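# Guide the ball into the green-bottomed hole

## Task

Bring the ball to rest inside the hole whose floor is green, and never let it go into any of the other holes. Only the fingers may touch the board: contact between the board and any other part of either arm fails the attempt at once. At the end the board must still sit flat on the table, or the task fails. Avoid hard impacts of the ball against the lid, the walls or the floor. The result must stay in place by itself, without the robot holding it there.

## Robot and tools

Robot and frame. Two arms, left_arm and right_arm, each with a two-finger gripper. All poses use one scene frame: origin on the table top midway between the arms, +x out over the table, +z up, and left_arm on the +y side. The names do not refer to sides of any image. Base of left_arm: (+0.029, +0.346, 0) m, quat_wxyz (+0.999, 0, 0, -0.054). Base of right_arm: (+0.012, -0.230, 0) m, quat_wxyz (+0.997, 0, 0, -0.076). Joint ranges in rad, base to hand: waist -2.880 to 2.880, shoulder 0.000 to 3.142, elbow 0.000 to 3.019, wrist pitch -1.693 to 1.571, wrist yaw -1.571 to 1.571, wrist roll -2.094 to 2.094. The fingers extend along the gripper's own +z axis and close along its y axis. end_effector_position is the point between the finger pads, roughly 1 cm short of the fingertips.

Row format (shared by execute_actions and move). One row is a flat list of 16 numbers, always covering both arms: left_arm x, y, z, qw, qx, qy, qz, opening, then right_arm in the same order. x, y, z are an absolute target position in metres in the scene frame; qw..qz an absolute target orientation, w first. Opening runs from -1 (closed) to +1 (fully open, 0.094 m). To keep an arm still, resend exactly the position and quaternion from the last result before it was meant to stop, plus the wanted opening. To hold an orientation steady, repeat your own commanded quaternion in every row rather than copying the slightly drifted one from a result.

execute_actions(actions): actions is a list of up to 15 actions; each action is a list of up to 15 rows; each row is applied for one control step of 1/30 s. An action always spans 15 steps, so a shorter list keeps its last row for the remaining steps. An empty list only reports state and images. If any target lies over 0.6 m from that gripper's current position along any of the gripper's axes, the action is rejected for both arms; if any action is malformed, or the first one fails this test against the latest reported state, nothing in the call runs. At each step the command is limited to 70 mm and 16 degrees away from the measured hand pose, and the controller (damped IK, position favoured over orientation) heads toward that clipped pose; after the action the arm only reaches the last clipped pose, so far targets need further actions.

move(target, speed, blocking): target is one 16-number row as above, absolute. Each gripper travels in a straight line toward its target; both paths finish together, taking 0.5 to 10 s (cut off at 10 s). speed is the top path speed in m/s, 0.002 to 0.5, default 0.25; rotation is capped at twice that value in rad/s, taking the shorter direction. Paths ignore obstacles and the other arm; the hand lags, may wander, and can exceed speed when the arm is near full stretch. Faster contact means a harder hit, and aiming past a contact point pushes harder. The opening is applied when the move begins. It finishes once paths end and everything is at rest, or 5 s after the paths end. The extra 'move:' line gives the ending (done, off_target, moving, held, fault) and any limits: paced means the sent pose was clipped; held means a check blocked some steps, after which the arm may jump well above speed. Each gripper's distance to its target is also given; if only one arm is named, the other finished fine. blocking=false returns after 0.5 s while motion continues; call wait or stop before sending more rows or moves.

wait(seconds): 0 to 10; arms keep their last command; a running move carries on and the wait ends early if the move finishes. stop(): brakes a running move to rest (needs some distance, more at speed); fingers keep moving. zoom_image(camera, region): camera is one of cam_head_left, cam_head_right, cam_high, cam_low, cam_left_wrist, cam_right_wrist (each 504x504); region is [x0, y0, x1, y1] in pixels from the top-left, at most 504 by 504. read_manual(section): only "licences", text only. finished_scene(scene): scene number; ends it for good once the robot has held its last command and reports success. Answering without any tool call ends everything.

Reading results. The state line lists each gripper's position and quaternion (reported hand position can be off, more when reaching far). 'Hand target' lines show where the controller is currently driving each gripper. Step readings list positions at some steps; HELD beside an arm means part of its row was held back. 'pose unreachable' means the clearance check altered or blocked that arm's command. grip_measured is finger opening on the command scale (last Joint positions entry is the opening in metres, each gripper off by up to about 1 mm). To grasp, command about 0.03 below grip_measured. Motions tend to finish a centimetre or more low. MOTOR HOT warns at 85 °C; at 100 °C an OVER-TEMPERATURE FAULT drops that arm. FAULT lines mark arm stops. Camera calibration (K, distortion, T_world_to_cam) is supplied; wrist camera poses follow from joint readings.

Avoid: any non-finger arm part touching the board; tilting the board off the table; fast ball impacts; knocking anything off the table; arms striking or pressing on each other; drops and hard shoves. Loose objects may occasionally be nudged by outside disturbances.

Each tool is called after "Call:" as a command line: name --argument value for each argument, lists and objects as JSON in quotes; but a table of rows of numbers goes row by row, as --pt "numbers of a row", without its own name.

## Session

Call:
execute_actions --actions '[]'

Scene clock: 0.00 s.
left_arm: end_effector_position=(+0.4423, -0.2034, +0.3403) grip_measured=+1.000 end_effector_quat_wxyz=(+0.598, +0.336, +0.703, +0.191) | right_arm: end_effector_position=(+0.5622, -0.4908, +0.1984) grip_measured=+1.000 end_effector_quat_wxyz=(+0.553, +0.616, +0.561, -0.005)
Joint positions: left_arm=[-1.023  1.709  1.467 -0.138 -0.96   0.438  0.094] | right_arm=[-0.157  1.553  0.963  0.134  0.486  1.049  0.094]
Joint velocities: left_arm=[-0.024  0.005  0.002  0.002 -0.081 -0.007  0.   ] | right_arm=[ 0.005 -0.005  0.002 -0.017  0.037  0.037  0.   ]
Motor temperatures (°C, as the motors report them): left_arm=[22 22 21 19 18 20] | right_arm=[19 22 26 21 22 18]
Hand target (left_arm): +0.445, -0.208, +0.351; +0.605, +0.329, +0.702, +0.185
Hand target (right_arm): +0.569, -0.493, +0.207; +0.559, +0.615, +0.556, -0.001
camera_calibration (this result's frames):
cam_left_wrist: T_world_to_cam=[[-0.260136, -0.699253, -0.665863, 0.19448], [-0.618287, 0.650314, -0.441375, 0.561407], [0.741654, 0.296877, -0.60151, 0.0579332], [0, 0, 0, 1]] pos_world=[0.354735, -0.246299, 0.412135]
cam_right_wrist: T_world_to_cam=[[-0.692485, -0.238589, -0.680837, 0.404957], [-0.0611256, 0.959741, -0.274155, 0.567207], [0.718838, -0.148232, -0.67919, -0.218366], [0, 0, 0, 1]] pos_world=[0.472068, -0.480122, 0.282901]

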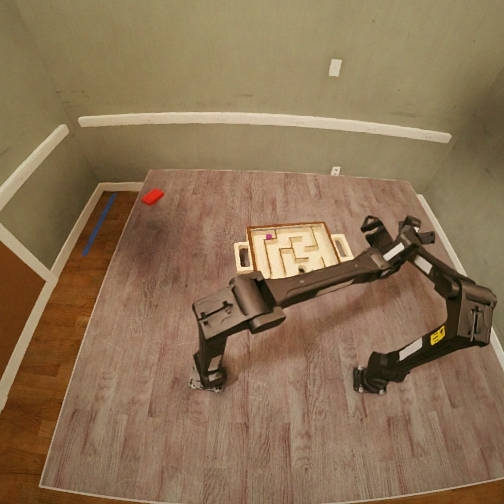

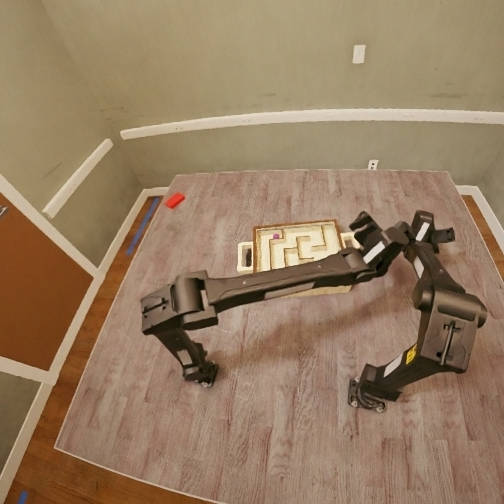

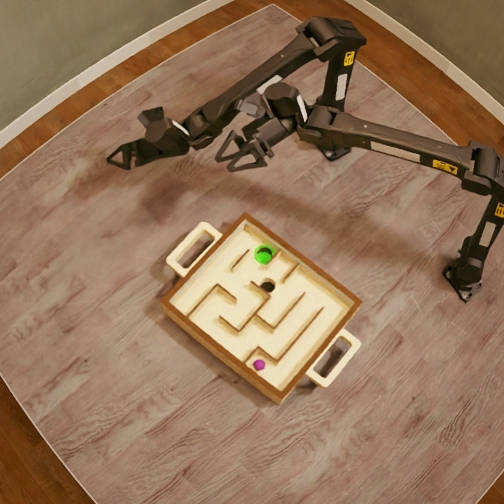

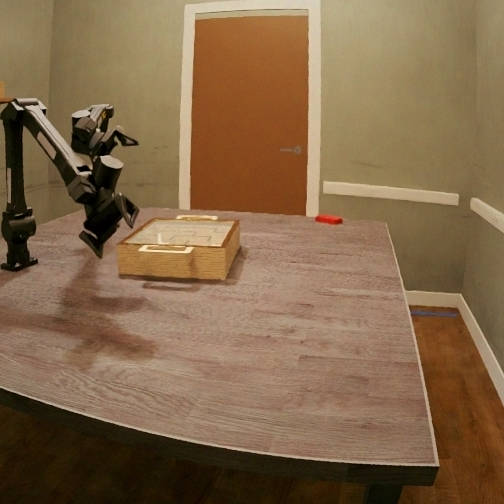

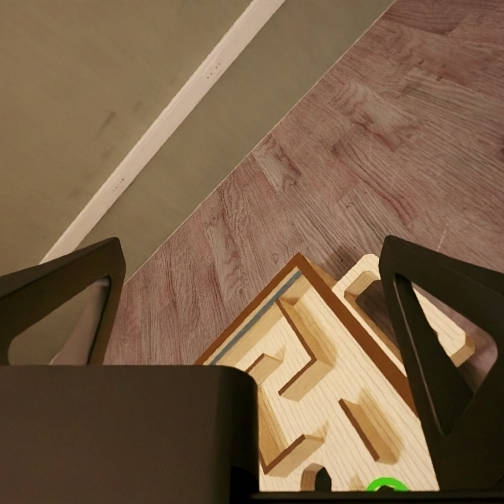

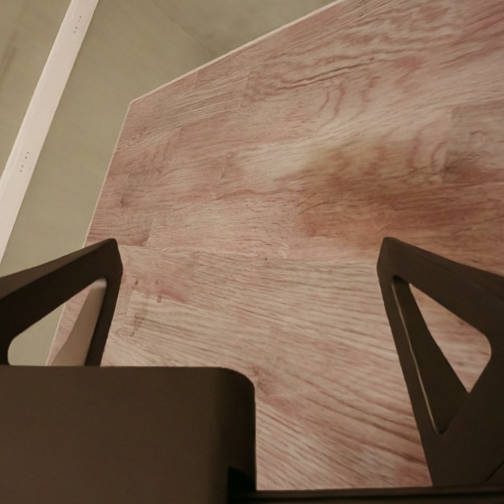

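Call:
move --target '[0.5,0.2,0.28,0,-0.085,0.996,0,0,0.569,-0.493,0.207,0.559,0.615,0.556,0,0]' --speed 0.3

Call:
move --target '[0.51,0.255,0.15,0,-0.085,0.996,0,0,0.59,-0.2,0.17,0,-0.085,0.996,0,0]' --speed 0.3

Scene clock: 19.53 s.
left_arm: end_effector_position=(+0.4854, +0.2057, +0.2716) grip_measured=+0.003 end_effector_quat_wxyz=(-0.014, -0.096, +0.995, -0.004) | right_arm: end_effector_position=(+0.5622, -0.4908, +0.1984) grip_measured=+0.002 end_effector_quat_wxyz=(+0.553, +0.616, +0.561, -0.005)
Joint positions: left_arm=[-0.182  1.6    1.627 -1.62   0.017 -0.482  0.047] | right_arm=[-0.157  1.553  0.963  0.134  0.486  1.049  0.047]
Joint velocities: left_arm=[-0.015  0.005  0.012 -0.002  0.007  0.037 -0.001] | right_arm=[-0.015 -0.005 -0.002 -0.012 -0.007  0.022  0.   ]
Motor temperatures (°C, as the motors report them): left_arm=[22 23 25 19 18 20] | right_arm=[19 23 28 21 22 18]
Hand target (left_arm): +0.495, +0.200, +0.283; -0.005, -0.090, +0.996, -0.009
Hand target (right_arm): +0.569, -0.493, +0.207; +0.559, +0.615, +0.556, -0.000
Off the commanded pose (left_arm): 0.018 m, 2 deg.
Off the commanded pose (right_arm): 0.011 m, 1 deg.
move: off_target (left_arm, right_arm)
camera_calibration (this result's frames):
cam_left_wrist: T_world_to_cam=[[0.191323, -0.981291, 0.0215483, 0.098216], [-0.777623, -0.138145, 0.613367, 0.244698], [-0.598914, -0.134108, -0.789504, 0.653625], [0, 0, 0, 1]] pos_world=[0.562957, 0.217838, 0.363834]
cam_right_wrist: T_world_to_cam=[[-0.692485, -0.238589, -0.680837, 0.404957], [-0.0611256, 0.959741, -0.274155, 0.567207], [0.718838, -0.148232, -0.67919, -0.218366], [0, 0, 0, 1]] pos_world=[0.472068, -0.480122, 0.282901]

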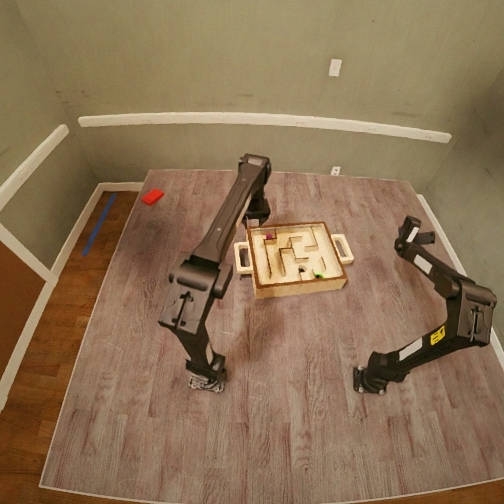

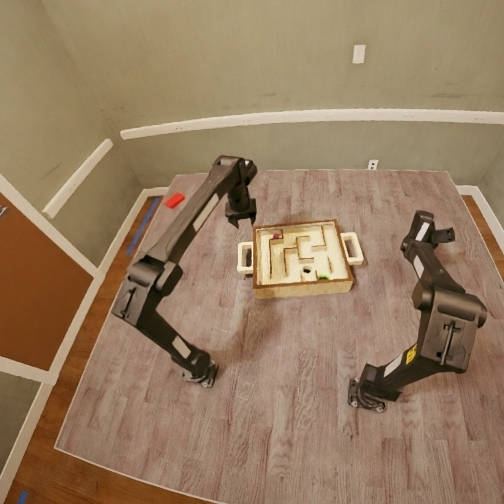

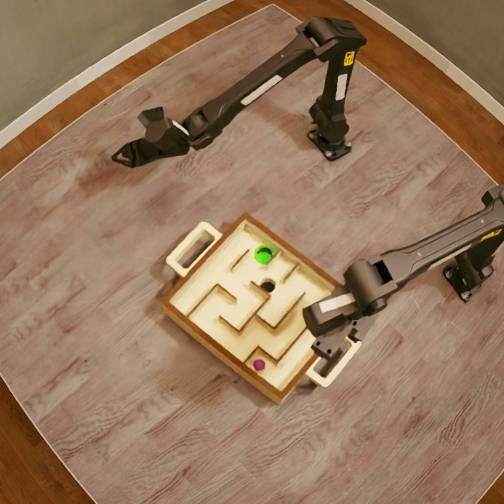

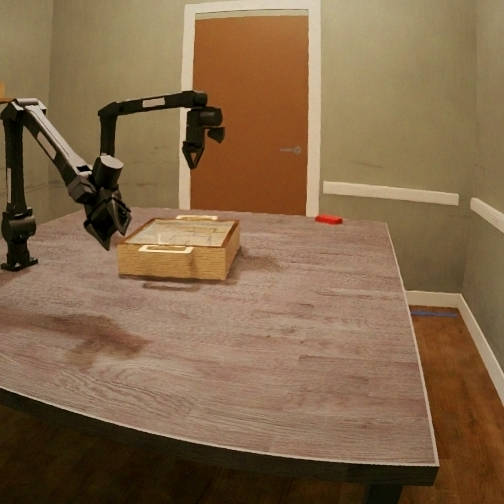

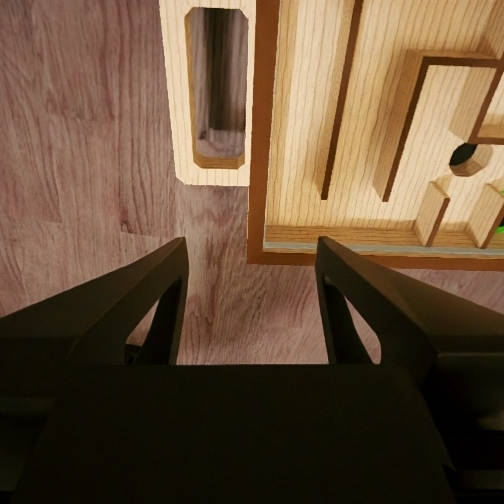

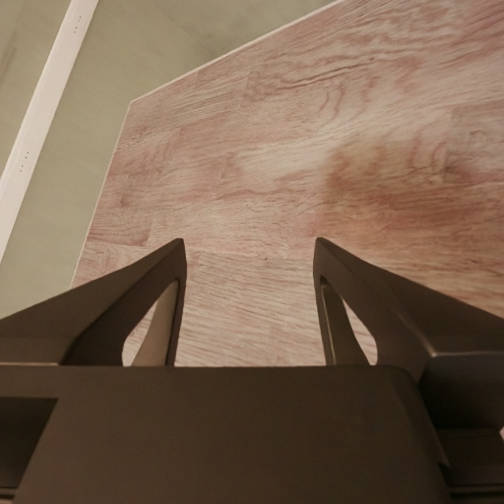

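Scene clock: 23.50 s.
left_arm: end_effector_position=(+0.5030, +0.2504, +0.1633) grip_measured=+0.003 end_effector_quat_wxyz=(+0.006, -0.083, +0.997, -0.005) | right_arm: end_effector_position=(+0.5736, -0.2004, +0.1720) grip_measured=+0.002 end_effector_quat_wxyz=(-0.001, -0.069, +0.998, +0.003)
Joint positions: left_arm=[-0.087  1.624  1.37  -1.302  0.005 -0.362  0.047] | right_arm=[ 0.204  1.835  1.676 -1.415 -0.006 -0.086  0.047]
Joint velocities: left_arm=[-0.015  0.005 -0.007 -0.002  0.022  0.022  0.   ] | right_arm=[-0.024 -0.015  0.017  0.007  0.051 -0.081 -0.   ]
Motor temperatures (°C, as the motors report them): left_arm=[22 23 25 19 18 20] | right_arm=[19 23 29 21 22 18]
Hand target (left_arm): +0.507, +0.255, +0.150; +0.000, -0.085, +0.996, -0.001
Hand target (right_arm): +0.586, -0.198, +0.171; -0.002, -0.077, +0.997, +0.004
Off the commanded pose (left_arm): 0.016 m, 1 deg.
Off the commanded pose (right_arm): 0.016 m, 2 deg.
move: off_target (left_arm, right_arm)
camera_calibration (this result's frames):
cam_left_wrist: T_world_to_cam=[[0.165532, -0.985838, 0.0268976, 0.154257], [-0.804711, -0.119251, 0.581566, 0.345122], [-0.570122, -0.117912, -0.813054, 0.569984], [0, 0, 0, 1]] pos_world=[0.57715, 0.260437, 0.258567]
cam_right_wrist: T_world_to_cam=[[0.131858, -0.991225, -0.00932749, -0.275016], [-0.798358, -0.11177, 0.591719, 0.341157], [-0.587569, -0.0705764, -0.80609, 0.585311], [0, 0, 0, 1]] pos_world=[0.652539, -0.193162, 0.267379]

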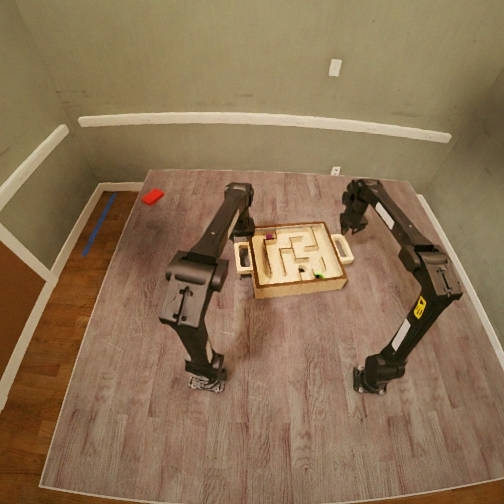

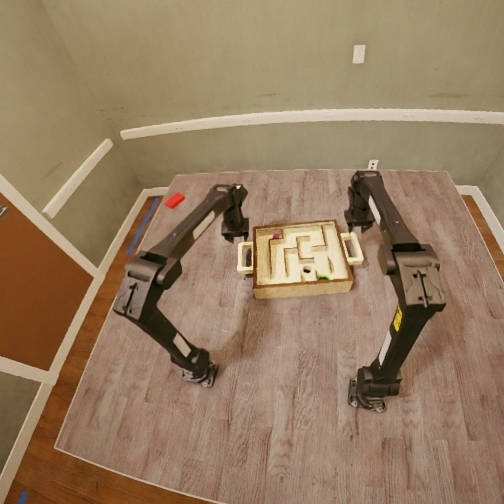

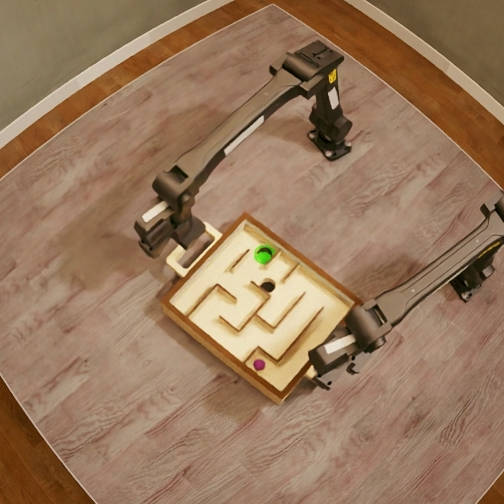

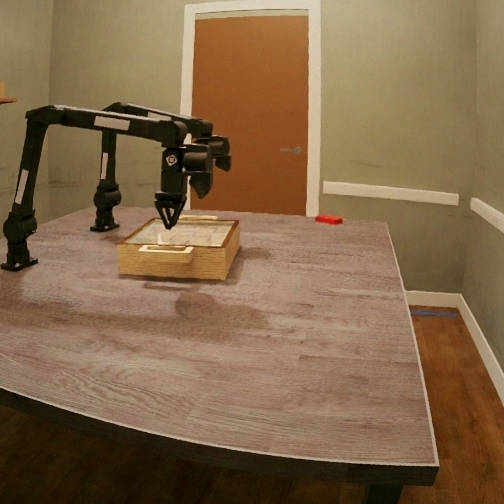

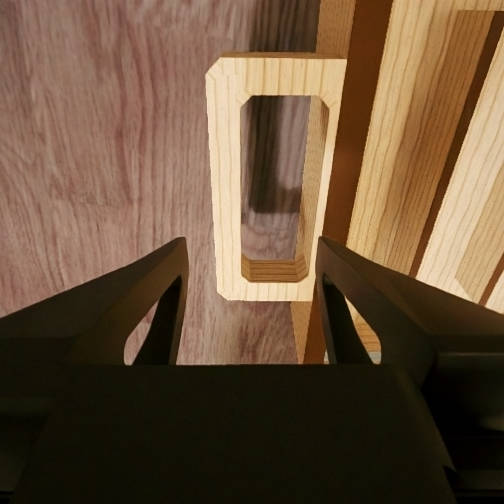

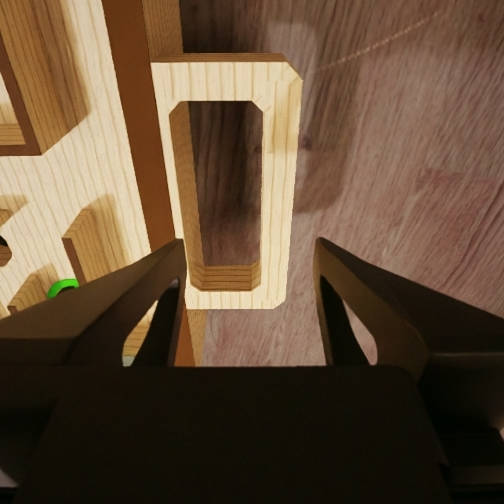

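Call:
move --target '[0.497,0.268,0.09,0,-0.085,0.996,0,0,0.562,-0.213,0.09,0,-0.085,0.996,0,0]' --speed 0.15

Scene clock: 34.57 s.
left_arm: end_effector_position=(+0.4918, +0.2639, +0.0993) grip_measured=+0.003 end_effector_quat_wxyz=(+0.002, -0.084, +0.996, -0.002) | right_arm: end_effector_position=(+0.5603, -0.2087, +0.1042) grip_measured=+0.002 end_effector_quat_wxyz=(+0.006, -0.082, +0.997, +0.001)
Joint positions: left_arm=[-0.064  1.653  1.229 -1.142  0.003 -0.341  0.047] | right_arm=[ 0.192  1.835  1.492 -1.216 -0.002 -0.125  0.047]
Joint velocities: left_arm=[-0.015 -0.005  0.032 -0.002 -0.066 -0.037 -0.001] | right_arm=[ 0.005 -0.015 -0.017  0.007 -0.037 -0.007  0.001]
Motor temperatures (°C, as the motors report them): left_arm=[22 23 24 19 18 20] | right_arm=[19 23 30 21 22 18]
Hand target (left_arm): +0.495, +0.268, +0.091; +0.000, -0.085, +0.996, -0.000
Hand target (right_arm): +0.563, -0.213, +0.090; +0.000, -0.085, +0.996, -0.000
Off the commanded pose (left_arm): 0.011 m, 0 deg.
Off the commanded pose (right_arm): 0.015 m, 1 deg.
move: off_target (left_arm, right_arm)
camera_calibration (this result's frames):
cam_left_wrist: T_world_to_cam=[[0.168039, -0.985548, 0.0214095, 0.170381], [-0.798783, -0.123404, 0.588827, 0.372443], [-0.577675, -0.116048, -0.807976, 0.515843], [0, 0, 0, 1]] pos_world=[0.56686, 0.273742, 0.193836]
cam_right_wrist: T_world_to_cam=[[0.158357, -0.987376, -0.00348606, -0.296809], [-0.804036, -0.131, 0.57997, 0.370083], [-0.573105, -0.0890394, -0.81463, 0.511171], [0, 0, 0, 1]] pos_world=[0.637517, -0.199067, 0.200744]

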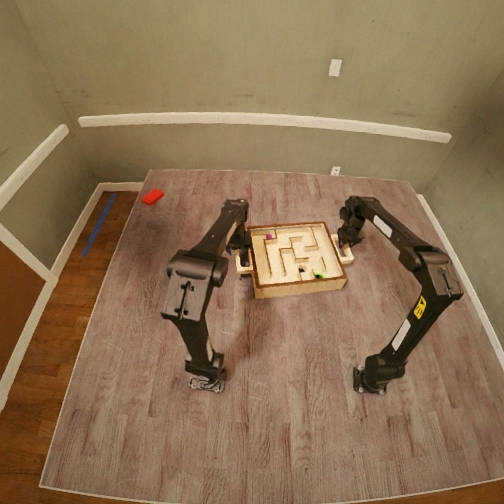

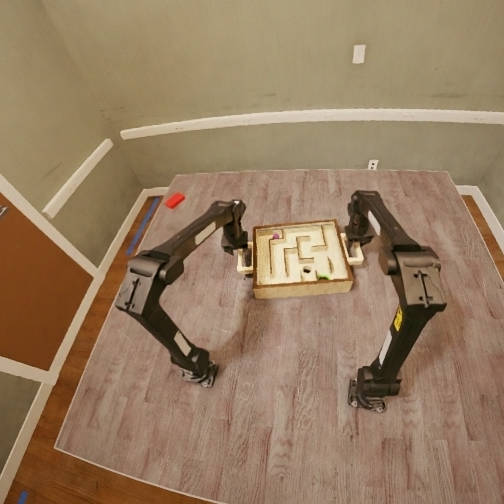

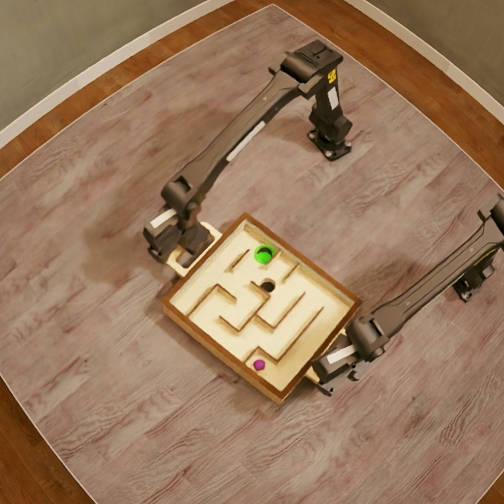

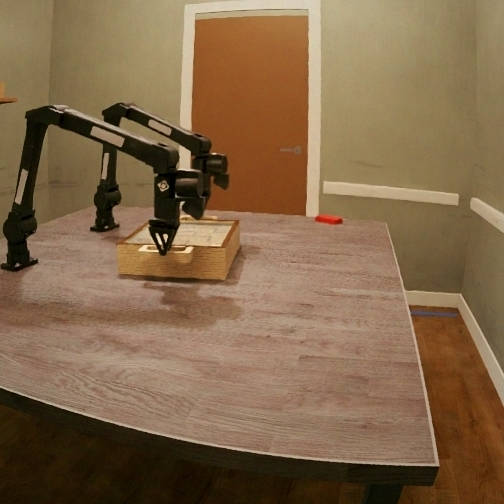

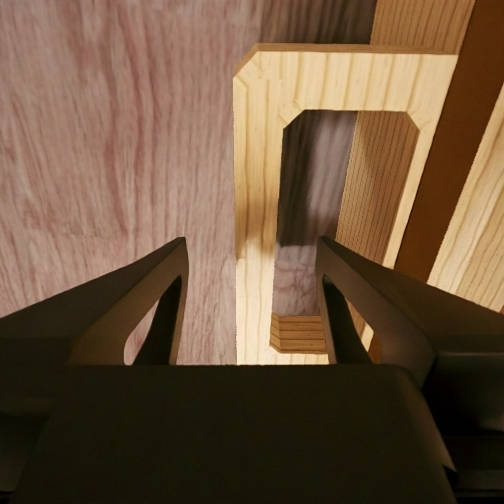

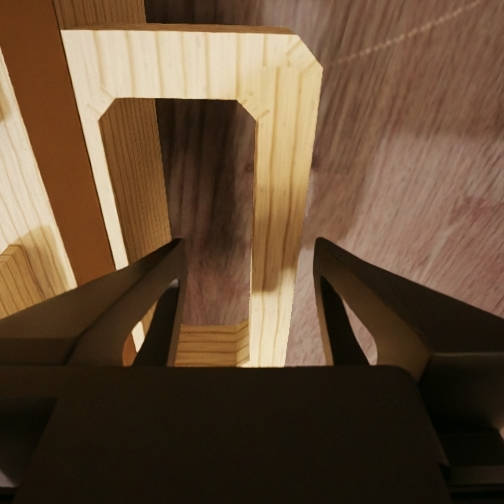

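Call:
move --target '[0.49,0.267,0.06,0,-0.085,0.996,0,0,0.556,-0.222,0.062,0,-0.085,0.996,0,0]' --speed 0.08

Call:
move --target '[0.49,0.267,0.036,0,-0.085,0.996,0,0,0.556,-0.222,0.034,0,-0.085,0.996,0,0]' --speed 0.08

Scene clock: 39.30 s.
left_arm: end_effector_position=(+0.4876, +0.2647, +0.0713) grip_measured=+0.003 end_effector_quat_wxyz=(+0.004, -0.084, +0.996, -0.003) | right_arm: end_effector_position=(+0.5558, -0.2183, +0.0827) grip_measured=+0.002 end_effector_quat_wxyz=(+0.013, -0.082, +0.997, +0.000)
Joint positions: left_arm=[-0.064  1.673  1.172 -1.061  0.003 -0.341  0.047] | right_arm=[ 0.175  1.836  1.433 -1.143 -0.002 -0.142  0.047]
Joint velocities: left_arm=[-0.015 -0.015 -0.022 -0.007  0.051 -0.022  0.   ] | right_arm=[ 0.005 -0.005  0.002  0.017  0.051 -0.037 -0.002]
Motor temperatures (°C, as the motors report them): left_arm=[22 23 24 19 18 20] | right_arm=[19 23 30 21 22 18]
Hand target (left_arm): +0.489, +0.267, +0.060; -0.000, -0.085, +0.996, +0.000
Hand target (right_arm): +0.556, -0.222, +0.062; +0.000, -0.085, +0.996, -0.000
Off the commanded pose (left_arm): 0.012 m, 1 deg.
Off the commanded pose (right_arm): 0.021 m, 1 deg.
move: off_target (left_arm, right_arm)
camera_calibration (this result's frames):
cam_left_wrist: T_world_to_cam=[[0.167548, -0.985599, 0.0228344, 0.172619], [-0.801956, -0.122785, 0.584628, 0.387352], [-0.573406, -0.116266, -0.81098, 0.489106], [0, 0, 0, 1]] pos_world=[0.562174, 0.27456, 0.166257]
cam_right_wrist: T_world_to_cam=[[0.157635, -0.987496, -0.00148317, -0.305362], [-0.811827, -0.130447, 0.56914, 0.383005], [-0.562217, -0.088512, -0.822239, 0.484894], [0, 0, 0, 1]] pos_world=[0.631685, -0.208664, 0.180263]

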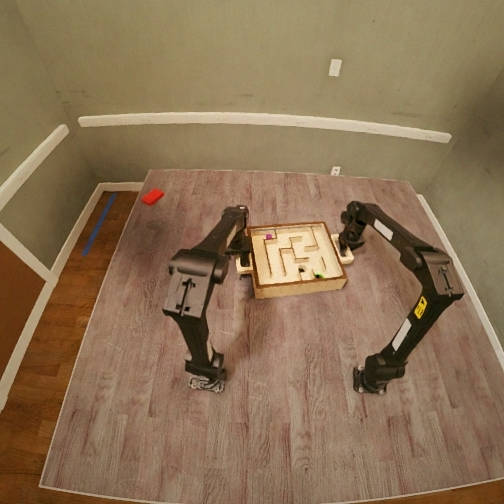

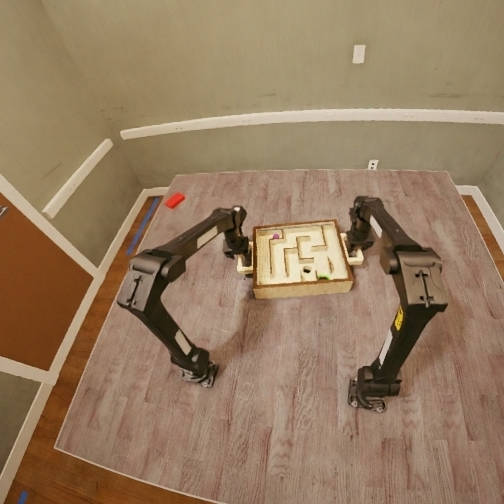

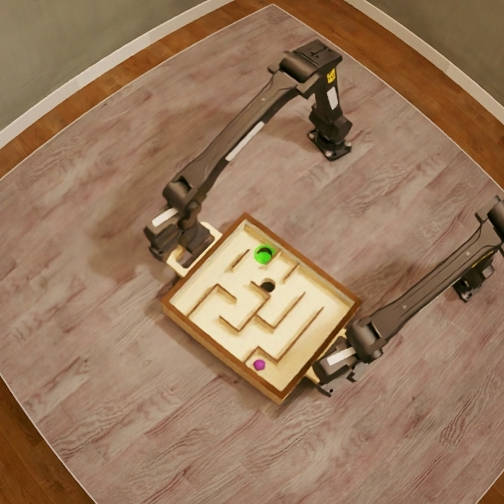

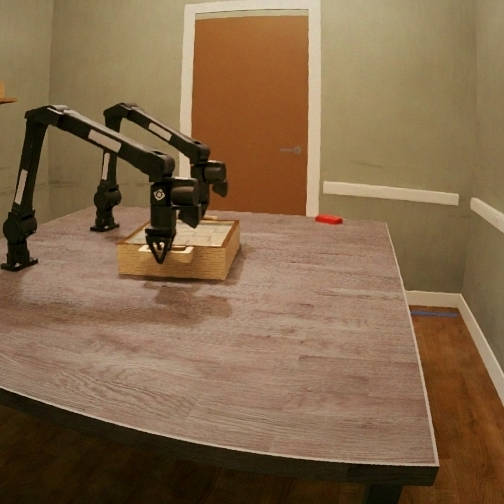

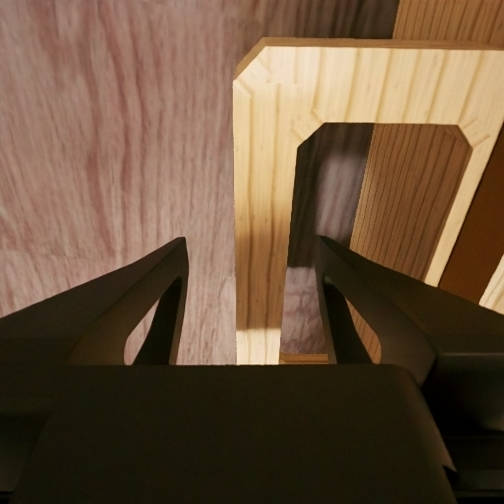

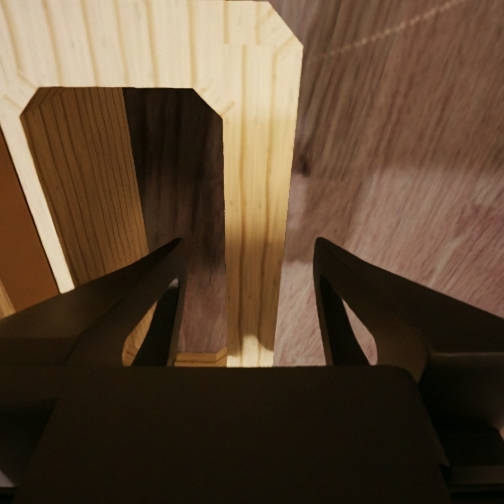

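Scene clock: 40.37 s.
left_arm: end_effector_position=(+0.4882, +0.2646, +0.0468) grip_measured=+0.003 end_effector_quat_wxyz=(+0.004, -0.084, +0.996, -0.003) | right_arm: end_effector_position=(+0.5559, -0.2183, +0.0511) grip_measured=+0.002 end_effector_quat_wxyz=(+0.009, -0.082, +0.997, +0.000)
Joint positions: left_arm=[-0.064  1.708  1.145 -1.     0.003 -0.341  0.047] | right_arm=[ 0.175  1.875  1.401 -1.079 -0.002 -0.142  0.047]
Joint velocities: left_arm=[ 0.005 -0.015 -0.002 -0.007 -0.022 -0.037  0.   ] | right_arm=[-0.005  0.005  0.002 -0.002 -0.022  0.037  0.001]
Motor temperatures (°C, as the motors report them): left_arm=[22 23 24 19 18 20] | right_arm=[19 23 30 21 22 18]
Hand target (left_arm): +0.489, +0.267, +0.036; -0.000, -0.085, +0.996, -0.000
Hand target (right_arm): +0.556, -0.222, +0.034; -0.000, -0.085, +0.996, -0.000
Off the commanded pose (left_arm): 0.011 m, 1 deg.
Off the commanded pose (right_arm): 0.017 m, 1 deg.
move: off_target (left_arm, right_arm)
camera_calibration (this result's frames):
cam_left_wrist: T_world_to_cam=[[0.167574, -0.985604, 0.0224519, 0.172984], [-0.801297, -0.1229, 0.585508, 0.40176], [-0.57432, -0.116106, -0.810356, 0.469995], [0, 0, 0, 1]] pos_world=[0.562869, 0.274439, 0.141745]
cam_right_wrist: T_world_to_cam=[[0.157996, -0.987437, -0.00250859, -0.305566], [-0.807413, -0.130653, 0.575338, 0.398324], [-0.568438, -0.0888756, -0.817912, 0.462121], [0, 0, 0, 1]] pos_world=[0.632577, -0.208613, 0.148037]

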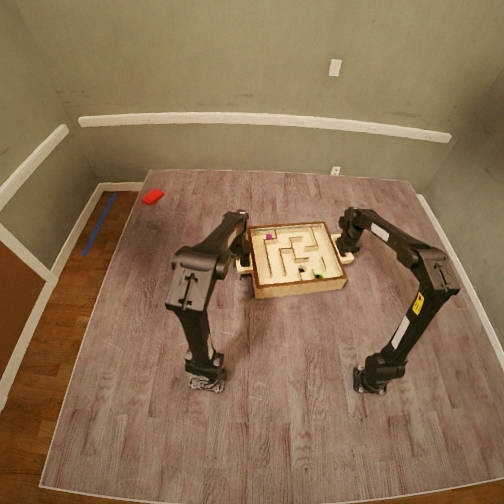

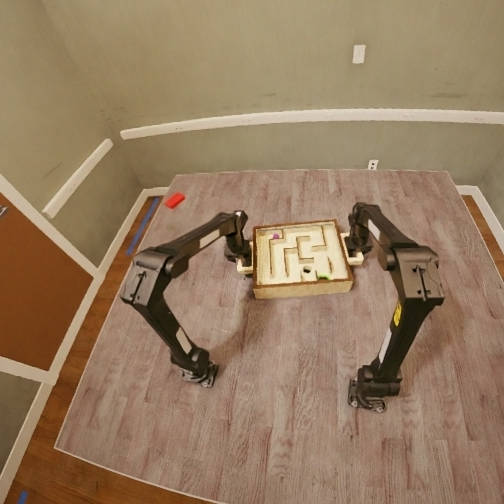

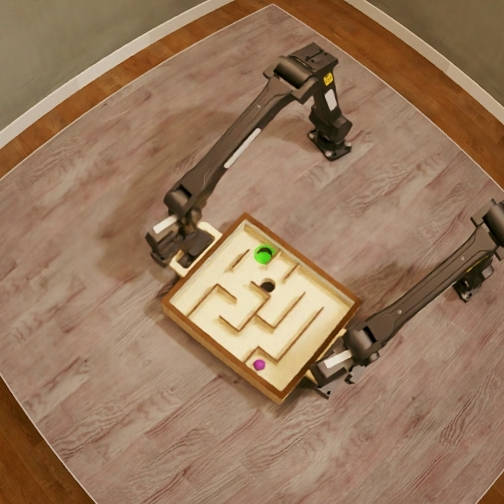

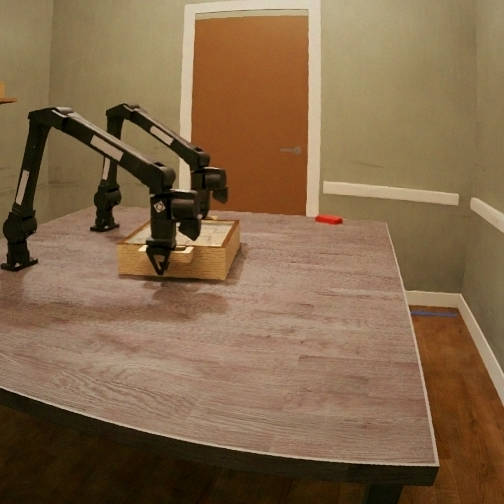

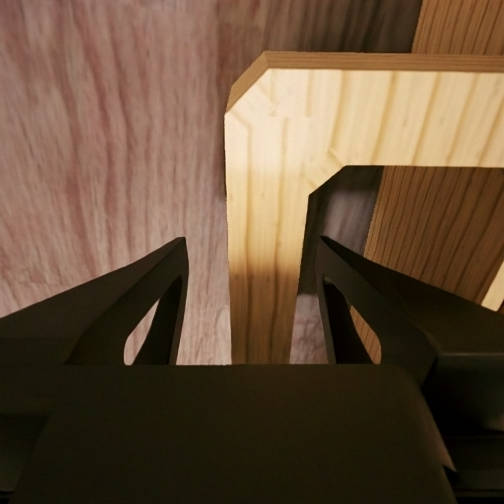

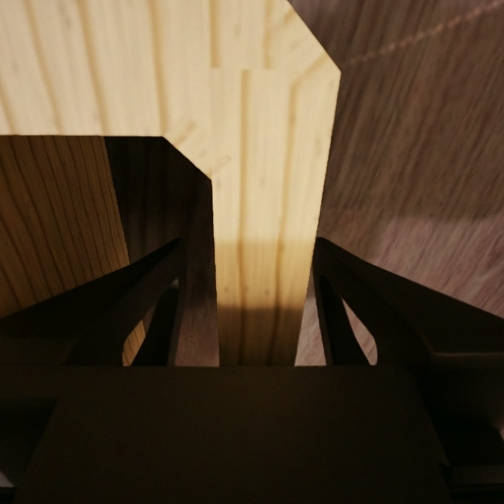

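Call:
execute_actions --actions '[[[0.49,0.265,0.028,0,-0.085,0.996,0,0,0.556,-0.224,0.028,0,-0.085,0.996,0,0]],[[0.49,0.263,0.028,0,-0.085,0.996,0,-0.5,0.556,-0.224,0.028,0,-0.085,0.996,0,-0.5]],[[0.49,0.263,0.032,0,-0.085,0.996,0,-0.85,0.556,-0.224,0.032,0,-0.085,0.996,0,-0.85]],[[0.49,0.263,0.032,0,-0.085,0.996,0,-0.85,0.556,-0.224,0.032,0,-0.085,0.996,0,-0.85]]]'

Call:
zoom_image --camera "cam_high" --region '[150,190,370,410]'

Scene clock: 47.67 s.
left_arm: end_effector_position=(+0.4898, +0.2631, +0.0409) grip_measured=-0.716 end_effector_quat_wxyz=(+0.006, -0.079, +0.997, -0.004) | right_arm: end_effector_position=(+0.5576, -0.2183, +0.0490) grip_measured=-0.726 end_effector_quat_wxyz=(+0.014, -0.074, +0.997, +0.001)
Joint positions: left_arm=[-0.066  1.717  1.14  -0.979  0.005 -0.332  0.013] | right_arm=[ 0.174  1.876  1.396 -1.063 -0.004 -0.125  0.013]
Joint velocities: left_arm=[ 0.005  0.005  0.002  0.007  0.022 -0.007 -0.   ] | right_arm=[-0.024  0.005 -0.007 -0.012 -0.11  -0.037  0.001]
Motor temperatures (°C, as the motors report them): left_arm=[22 23 24 19 18 20] | right_arm=[19 23 29 21 22 18]
Hand target (left_arm): +0.490, +0.263, +0.032; +0.000, -0.085, +0.996, +0.000
Hand target (right_arm): +0.556, -0.224, +0.032; +0.000, -0.085, +0.996, +0.000
Off the commanded pose (left_arm): 0.009 m, 1 deg.
Off the commanded pose (right_arm): 0.018 m, 2 deg.
Step readings (end_effector_position; steps 1 to 15: 1st action; 16 to 30: 2nd action; 31 to 45: 3rd action; 46 to 60: 4th action):
0: left_arm (+0.4882, +0.2646, +0.0468) | right_arm (+0.5559, -0.2183, +0.0511)
1: left_arm (+0.4887, +0.2645, +0.0466) | right_arm (+0.5561, -0.2183, +0.0508)
2: left_arm (+0.4897, +0.2644, +0.0461) | right_arm (+0.5567, -0.2183, +0.0504)
4: left_arm (+0.4907, +0.2642, +0.0445) | right_arm (+0.5572, -0.2182, +0.0496)
8: left_arm (+0.4903, +0.2642, +0.0419) | right_arm (+0.5571, -0.2185, +0.0492)
15: left_arm (+0.4901, +0.2643, +0.0410) | right_arm (+0.5572, -0.2184, +0.0492)
16: left_arm (+0.4901, +0.2643, +0.0410) | right_arm (+0.5572, -0.2184, +0.0492)
17: left_arm (+0.4901, +0.2643, +0.0410) | right_arm (+0.5572, -0.2184, +0.0492)
19: left_arm (+0.4901, +0.2643, +0.0410) | right_arm (+0.5572, -0.2184, +0.0492)
23: left_arm (+0.4901, +0.2643, +0.0410) | right_arm (+0.5572, -0.2184, +0.0492)
30: left_arm (+0.4901, +0.2643, +0.0410) | right_arm (+0.5572, -0.2184, +0.0492)
31: left_arm (+0.4901, +0.2643, +0.0410) | right_arm (+0.5572, -0.2184, +0.0492)
32: left_arm (+0.4901, +0.2633, +0.0411) | right_arm (+0.5574, -0.2182, +0.0492)
34: left_arm (+0.4898, +0.2631, +0.0409) | right_arm (+0.5576, -0.2183, +0.0490)
38: left_arm (+0.4898, +0.2631, +0.0409) | right_arm (+0.5576, -0.2183, +0.0490)
45: left_arm (+0.4898, +0.2631, +0.0409) | right_arm (+0.5576, -0.2183, +0.0490)
46: left_arm (+0.4898, +0.2631, +0.0409) | right_arm (+0.5576, -0.2183, +0.0490)
47: left_arm (+0.4898, +0.2631, +0.0409) | right_arm (+0.5576, -0.2183, +0.0490)
49: left_arm (+0.4898, +0.2631, +0.0409) | right_arm (+0.5576, -0.2183, +0.0490)
53: left_arm (+0.4898, +0.2631, +0.0409) | right_arm (+0.5576, -0.2183, +0.0490)
60: end_effector_position above
camera_calibration (this result's frames):
cam_left_wrist: T_world_to_cam=[[0.15651, -0.987333, 0.026053, 0.177085], [-0.805729, -0.112377, 0.581526, 0.405876], [-0.571232, -0.112006, -0.813111, 0.463453], [0, 0, 0, 1]] pos_world=[0.56405, 0.272363, 0.136197]
cam_right_wrist: T_world_to_cam=[[0.140721, -0.990043, -0.00351774, -0.296776], [-0.815195, -0.117884, 0.567063, 0.408383], [-0.561831, -0.0769302, -0.823667, 0.460631], [0, 0, 0, 1]] pos_world=[0.633472, -0.210242, 0.146784]

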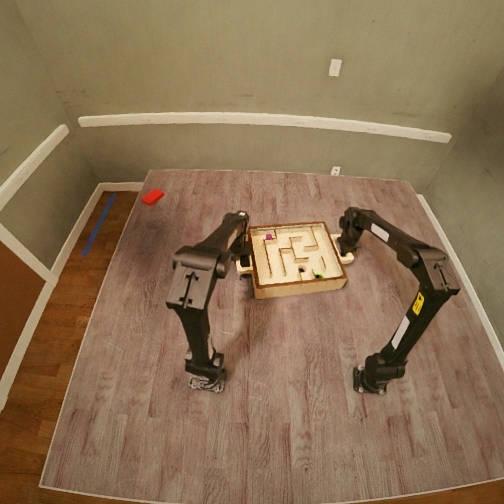

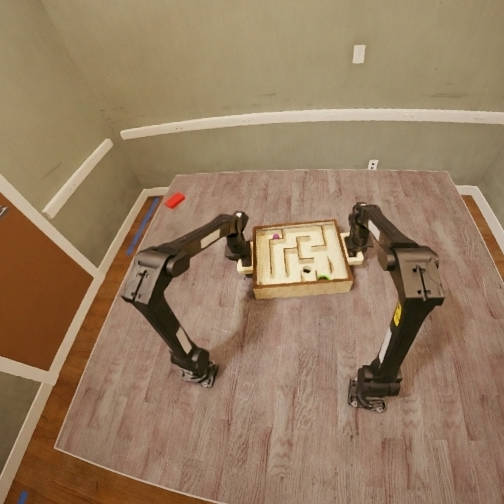

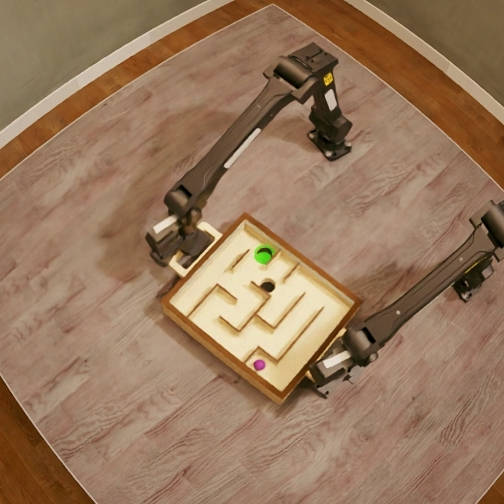

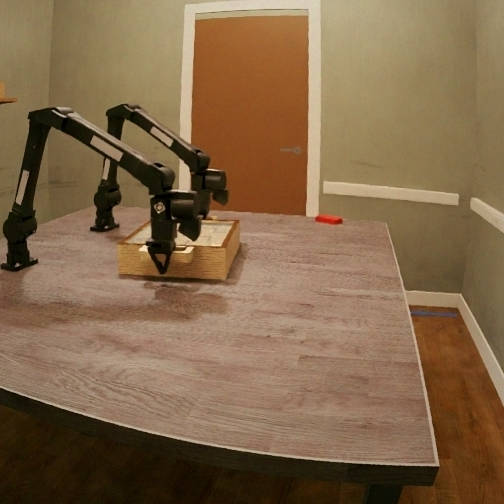

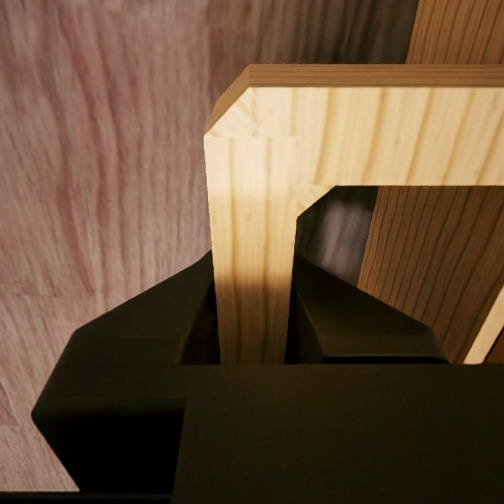

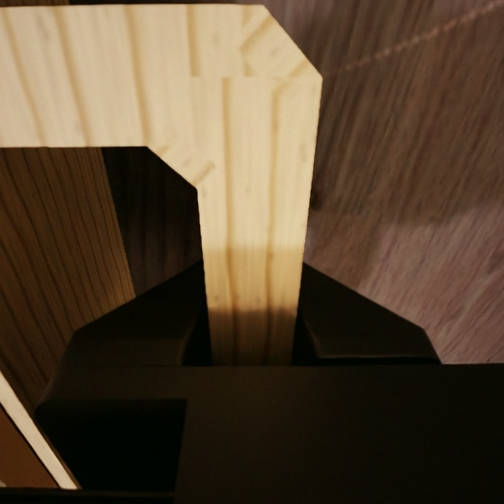

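Region (150, 190, 370, 410) of cam_high's 504x504 image, scaled by 2.291, with more detail than that image has.

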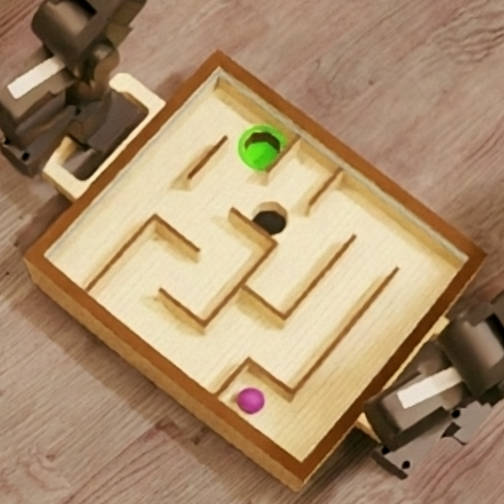

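Call:
move --target '[0.49,0.263,0.125,0.05,-0.085,0.996,0,-0.85,0.556,-0.224,0.135,0.05,-0.085,0.996,0,-0.85]' --speed 0.05

Call:
zoom_image --camera "cam_high" --region '[150,190,370,410]'

Scene clock: 75.27 s.
left_arm: end_effector_position=(+0.4696, +0.2639, +0.0776) grip_measured=-0.716 end_effector_quat_wxyz=(-0.002, -0.082, +0.997, +0.005) | right_arm: end_effector_position=(+0.5406, -0.2173, +0.0802) grip_measured=-0.726 end_effector_quat_wxyz=(+0.002, -0.077, +0.997, +0.006)
Joint positions: left_arm=[-0.077  1.633  1.14  -1.085 -0.008 -0.35   0.013] | right_arm=[ 0.174  1.815  1.396 -1.149 -0.012 -0.131  0.013]
Joint velocities: left_arm=[ 0.005 -0.005  0.002  0.002 -0.007  0.037  0.   ] | right_arm=[ 0.005 -0.005  0.002  0.007 -0.007 -0.022  0.   ]
Motor temperatures (°C, as the motors report them): left_arm=[22 23 24 19 18 20] | right_arm=[19 24 29 21 22 18]
Hand target (left_arm): +0.489, +0.263, +0.124; +0.050, -0.085, +0.995, -0.000
Hand target (right_arm): +0.552, -0.224, +0.134; +0.050, -0.085, +0.995, -0.001
Off the commanded pose (left_arm): 0.052 m, 6 deg.
Off the commanded pose (right_arm): 0.057 m, 6 deg.
move: off_target (left_arm, right_arm)
camera_calibration (this result's frames):
cam_left_wrist: T_world_to_cam=[[0.164016, -0.986434, 0.00676059, 0.177797], [-0.793868, -0.127924, 0.594482, 0.365895], [-0.585553, -0.102872, -0.80408, 0.485481], [0, 0, 0, 1]] pos_world=[0.545586, 0.272134, 0.171646]
cam_right_wrist: T_world_to_cam=[[0.146663, -0.989082, -0.0143499, -0.29541], [-0.800288, -0.127169, 0.585976, 0.365357], [-0.581403, -0.0744567, -0.810202, 0.48687], [0, 0, 0, 1]] pos_world=[0.618784, -0.209472, 0.176134]

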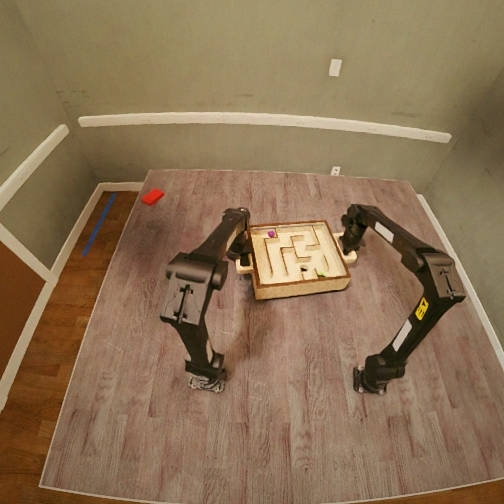

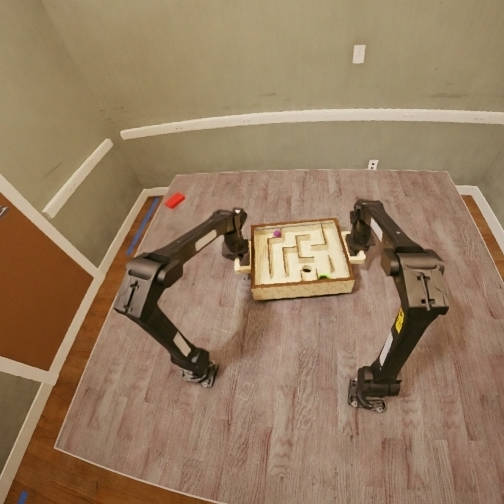

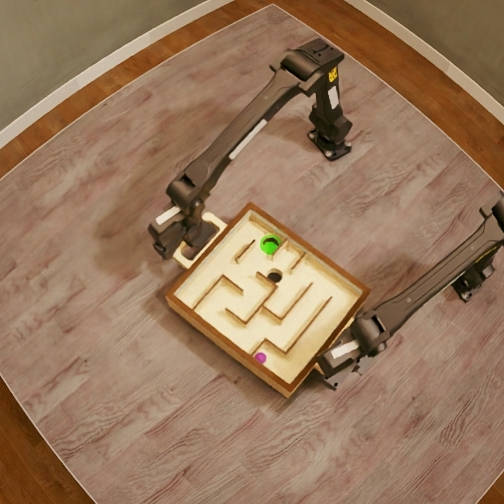

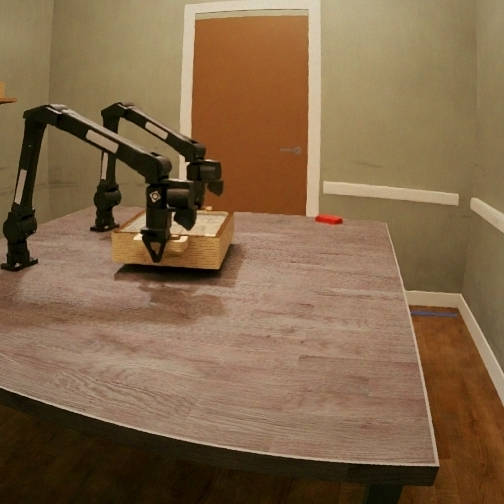

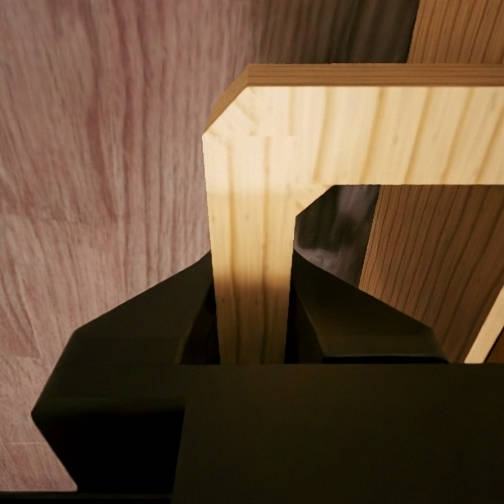

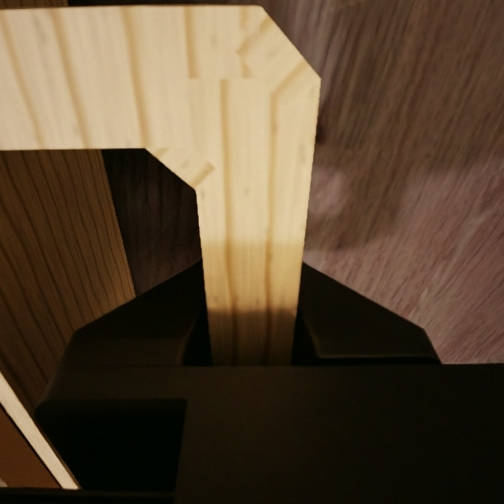

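Region (150, 190, 370, 410) of cam_high's 504x504 image, scaled by 2.291, with more detail than that image has.

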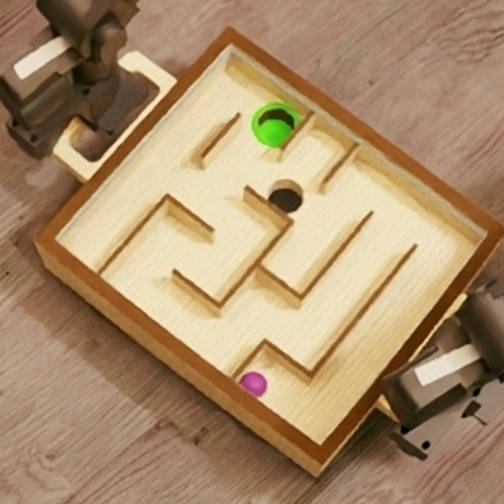

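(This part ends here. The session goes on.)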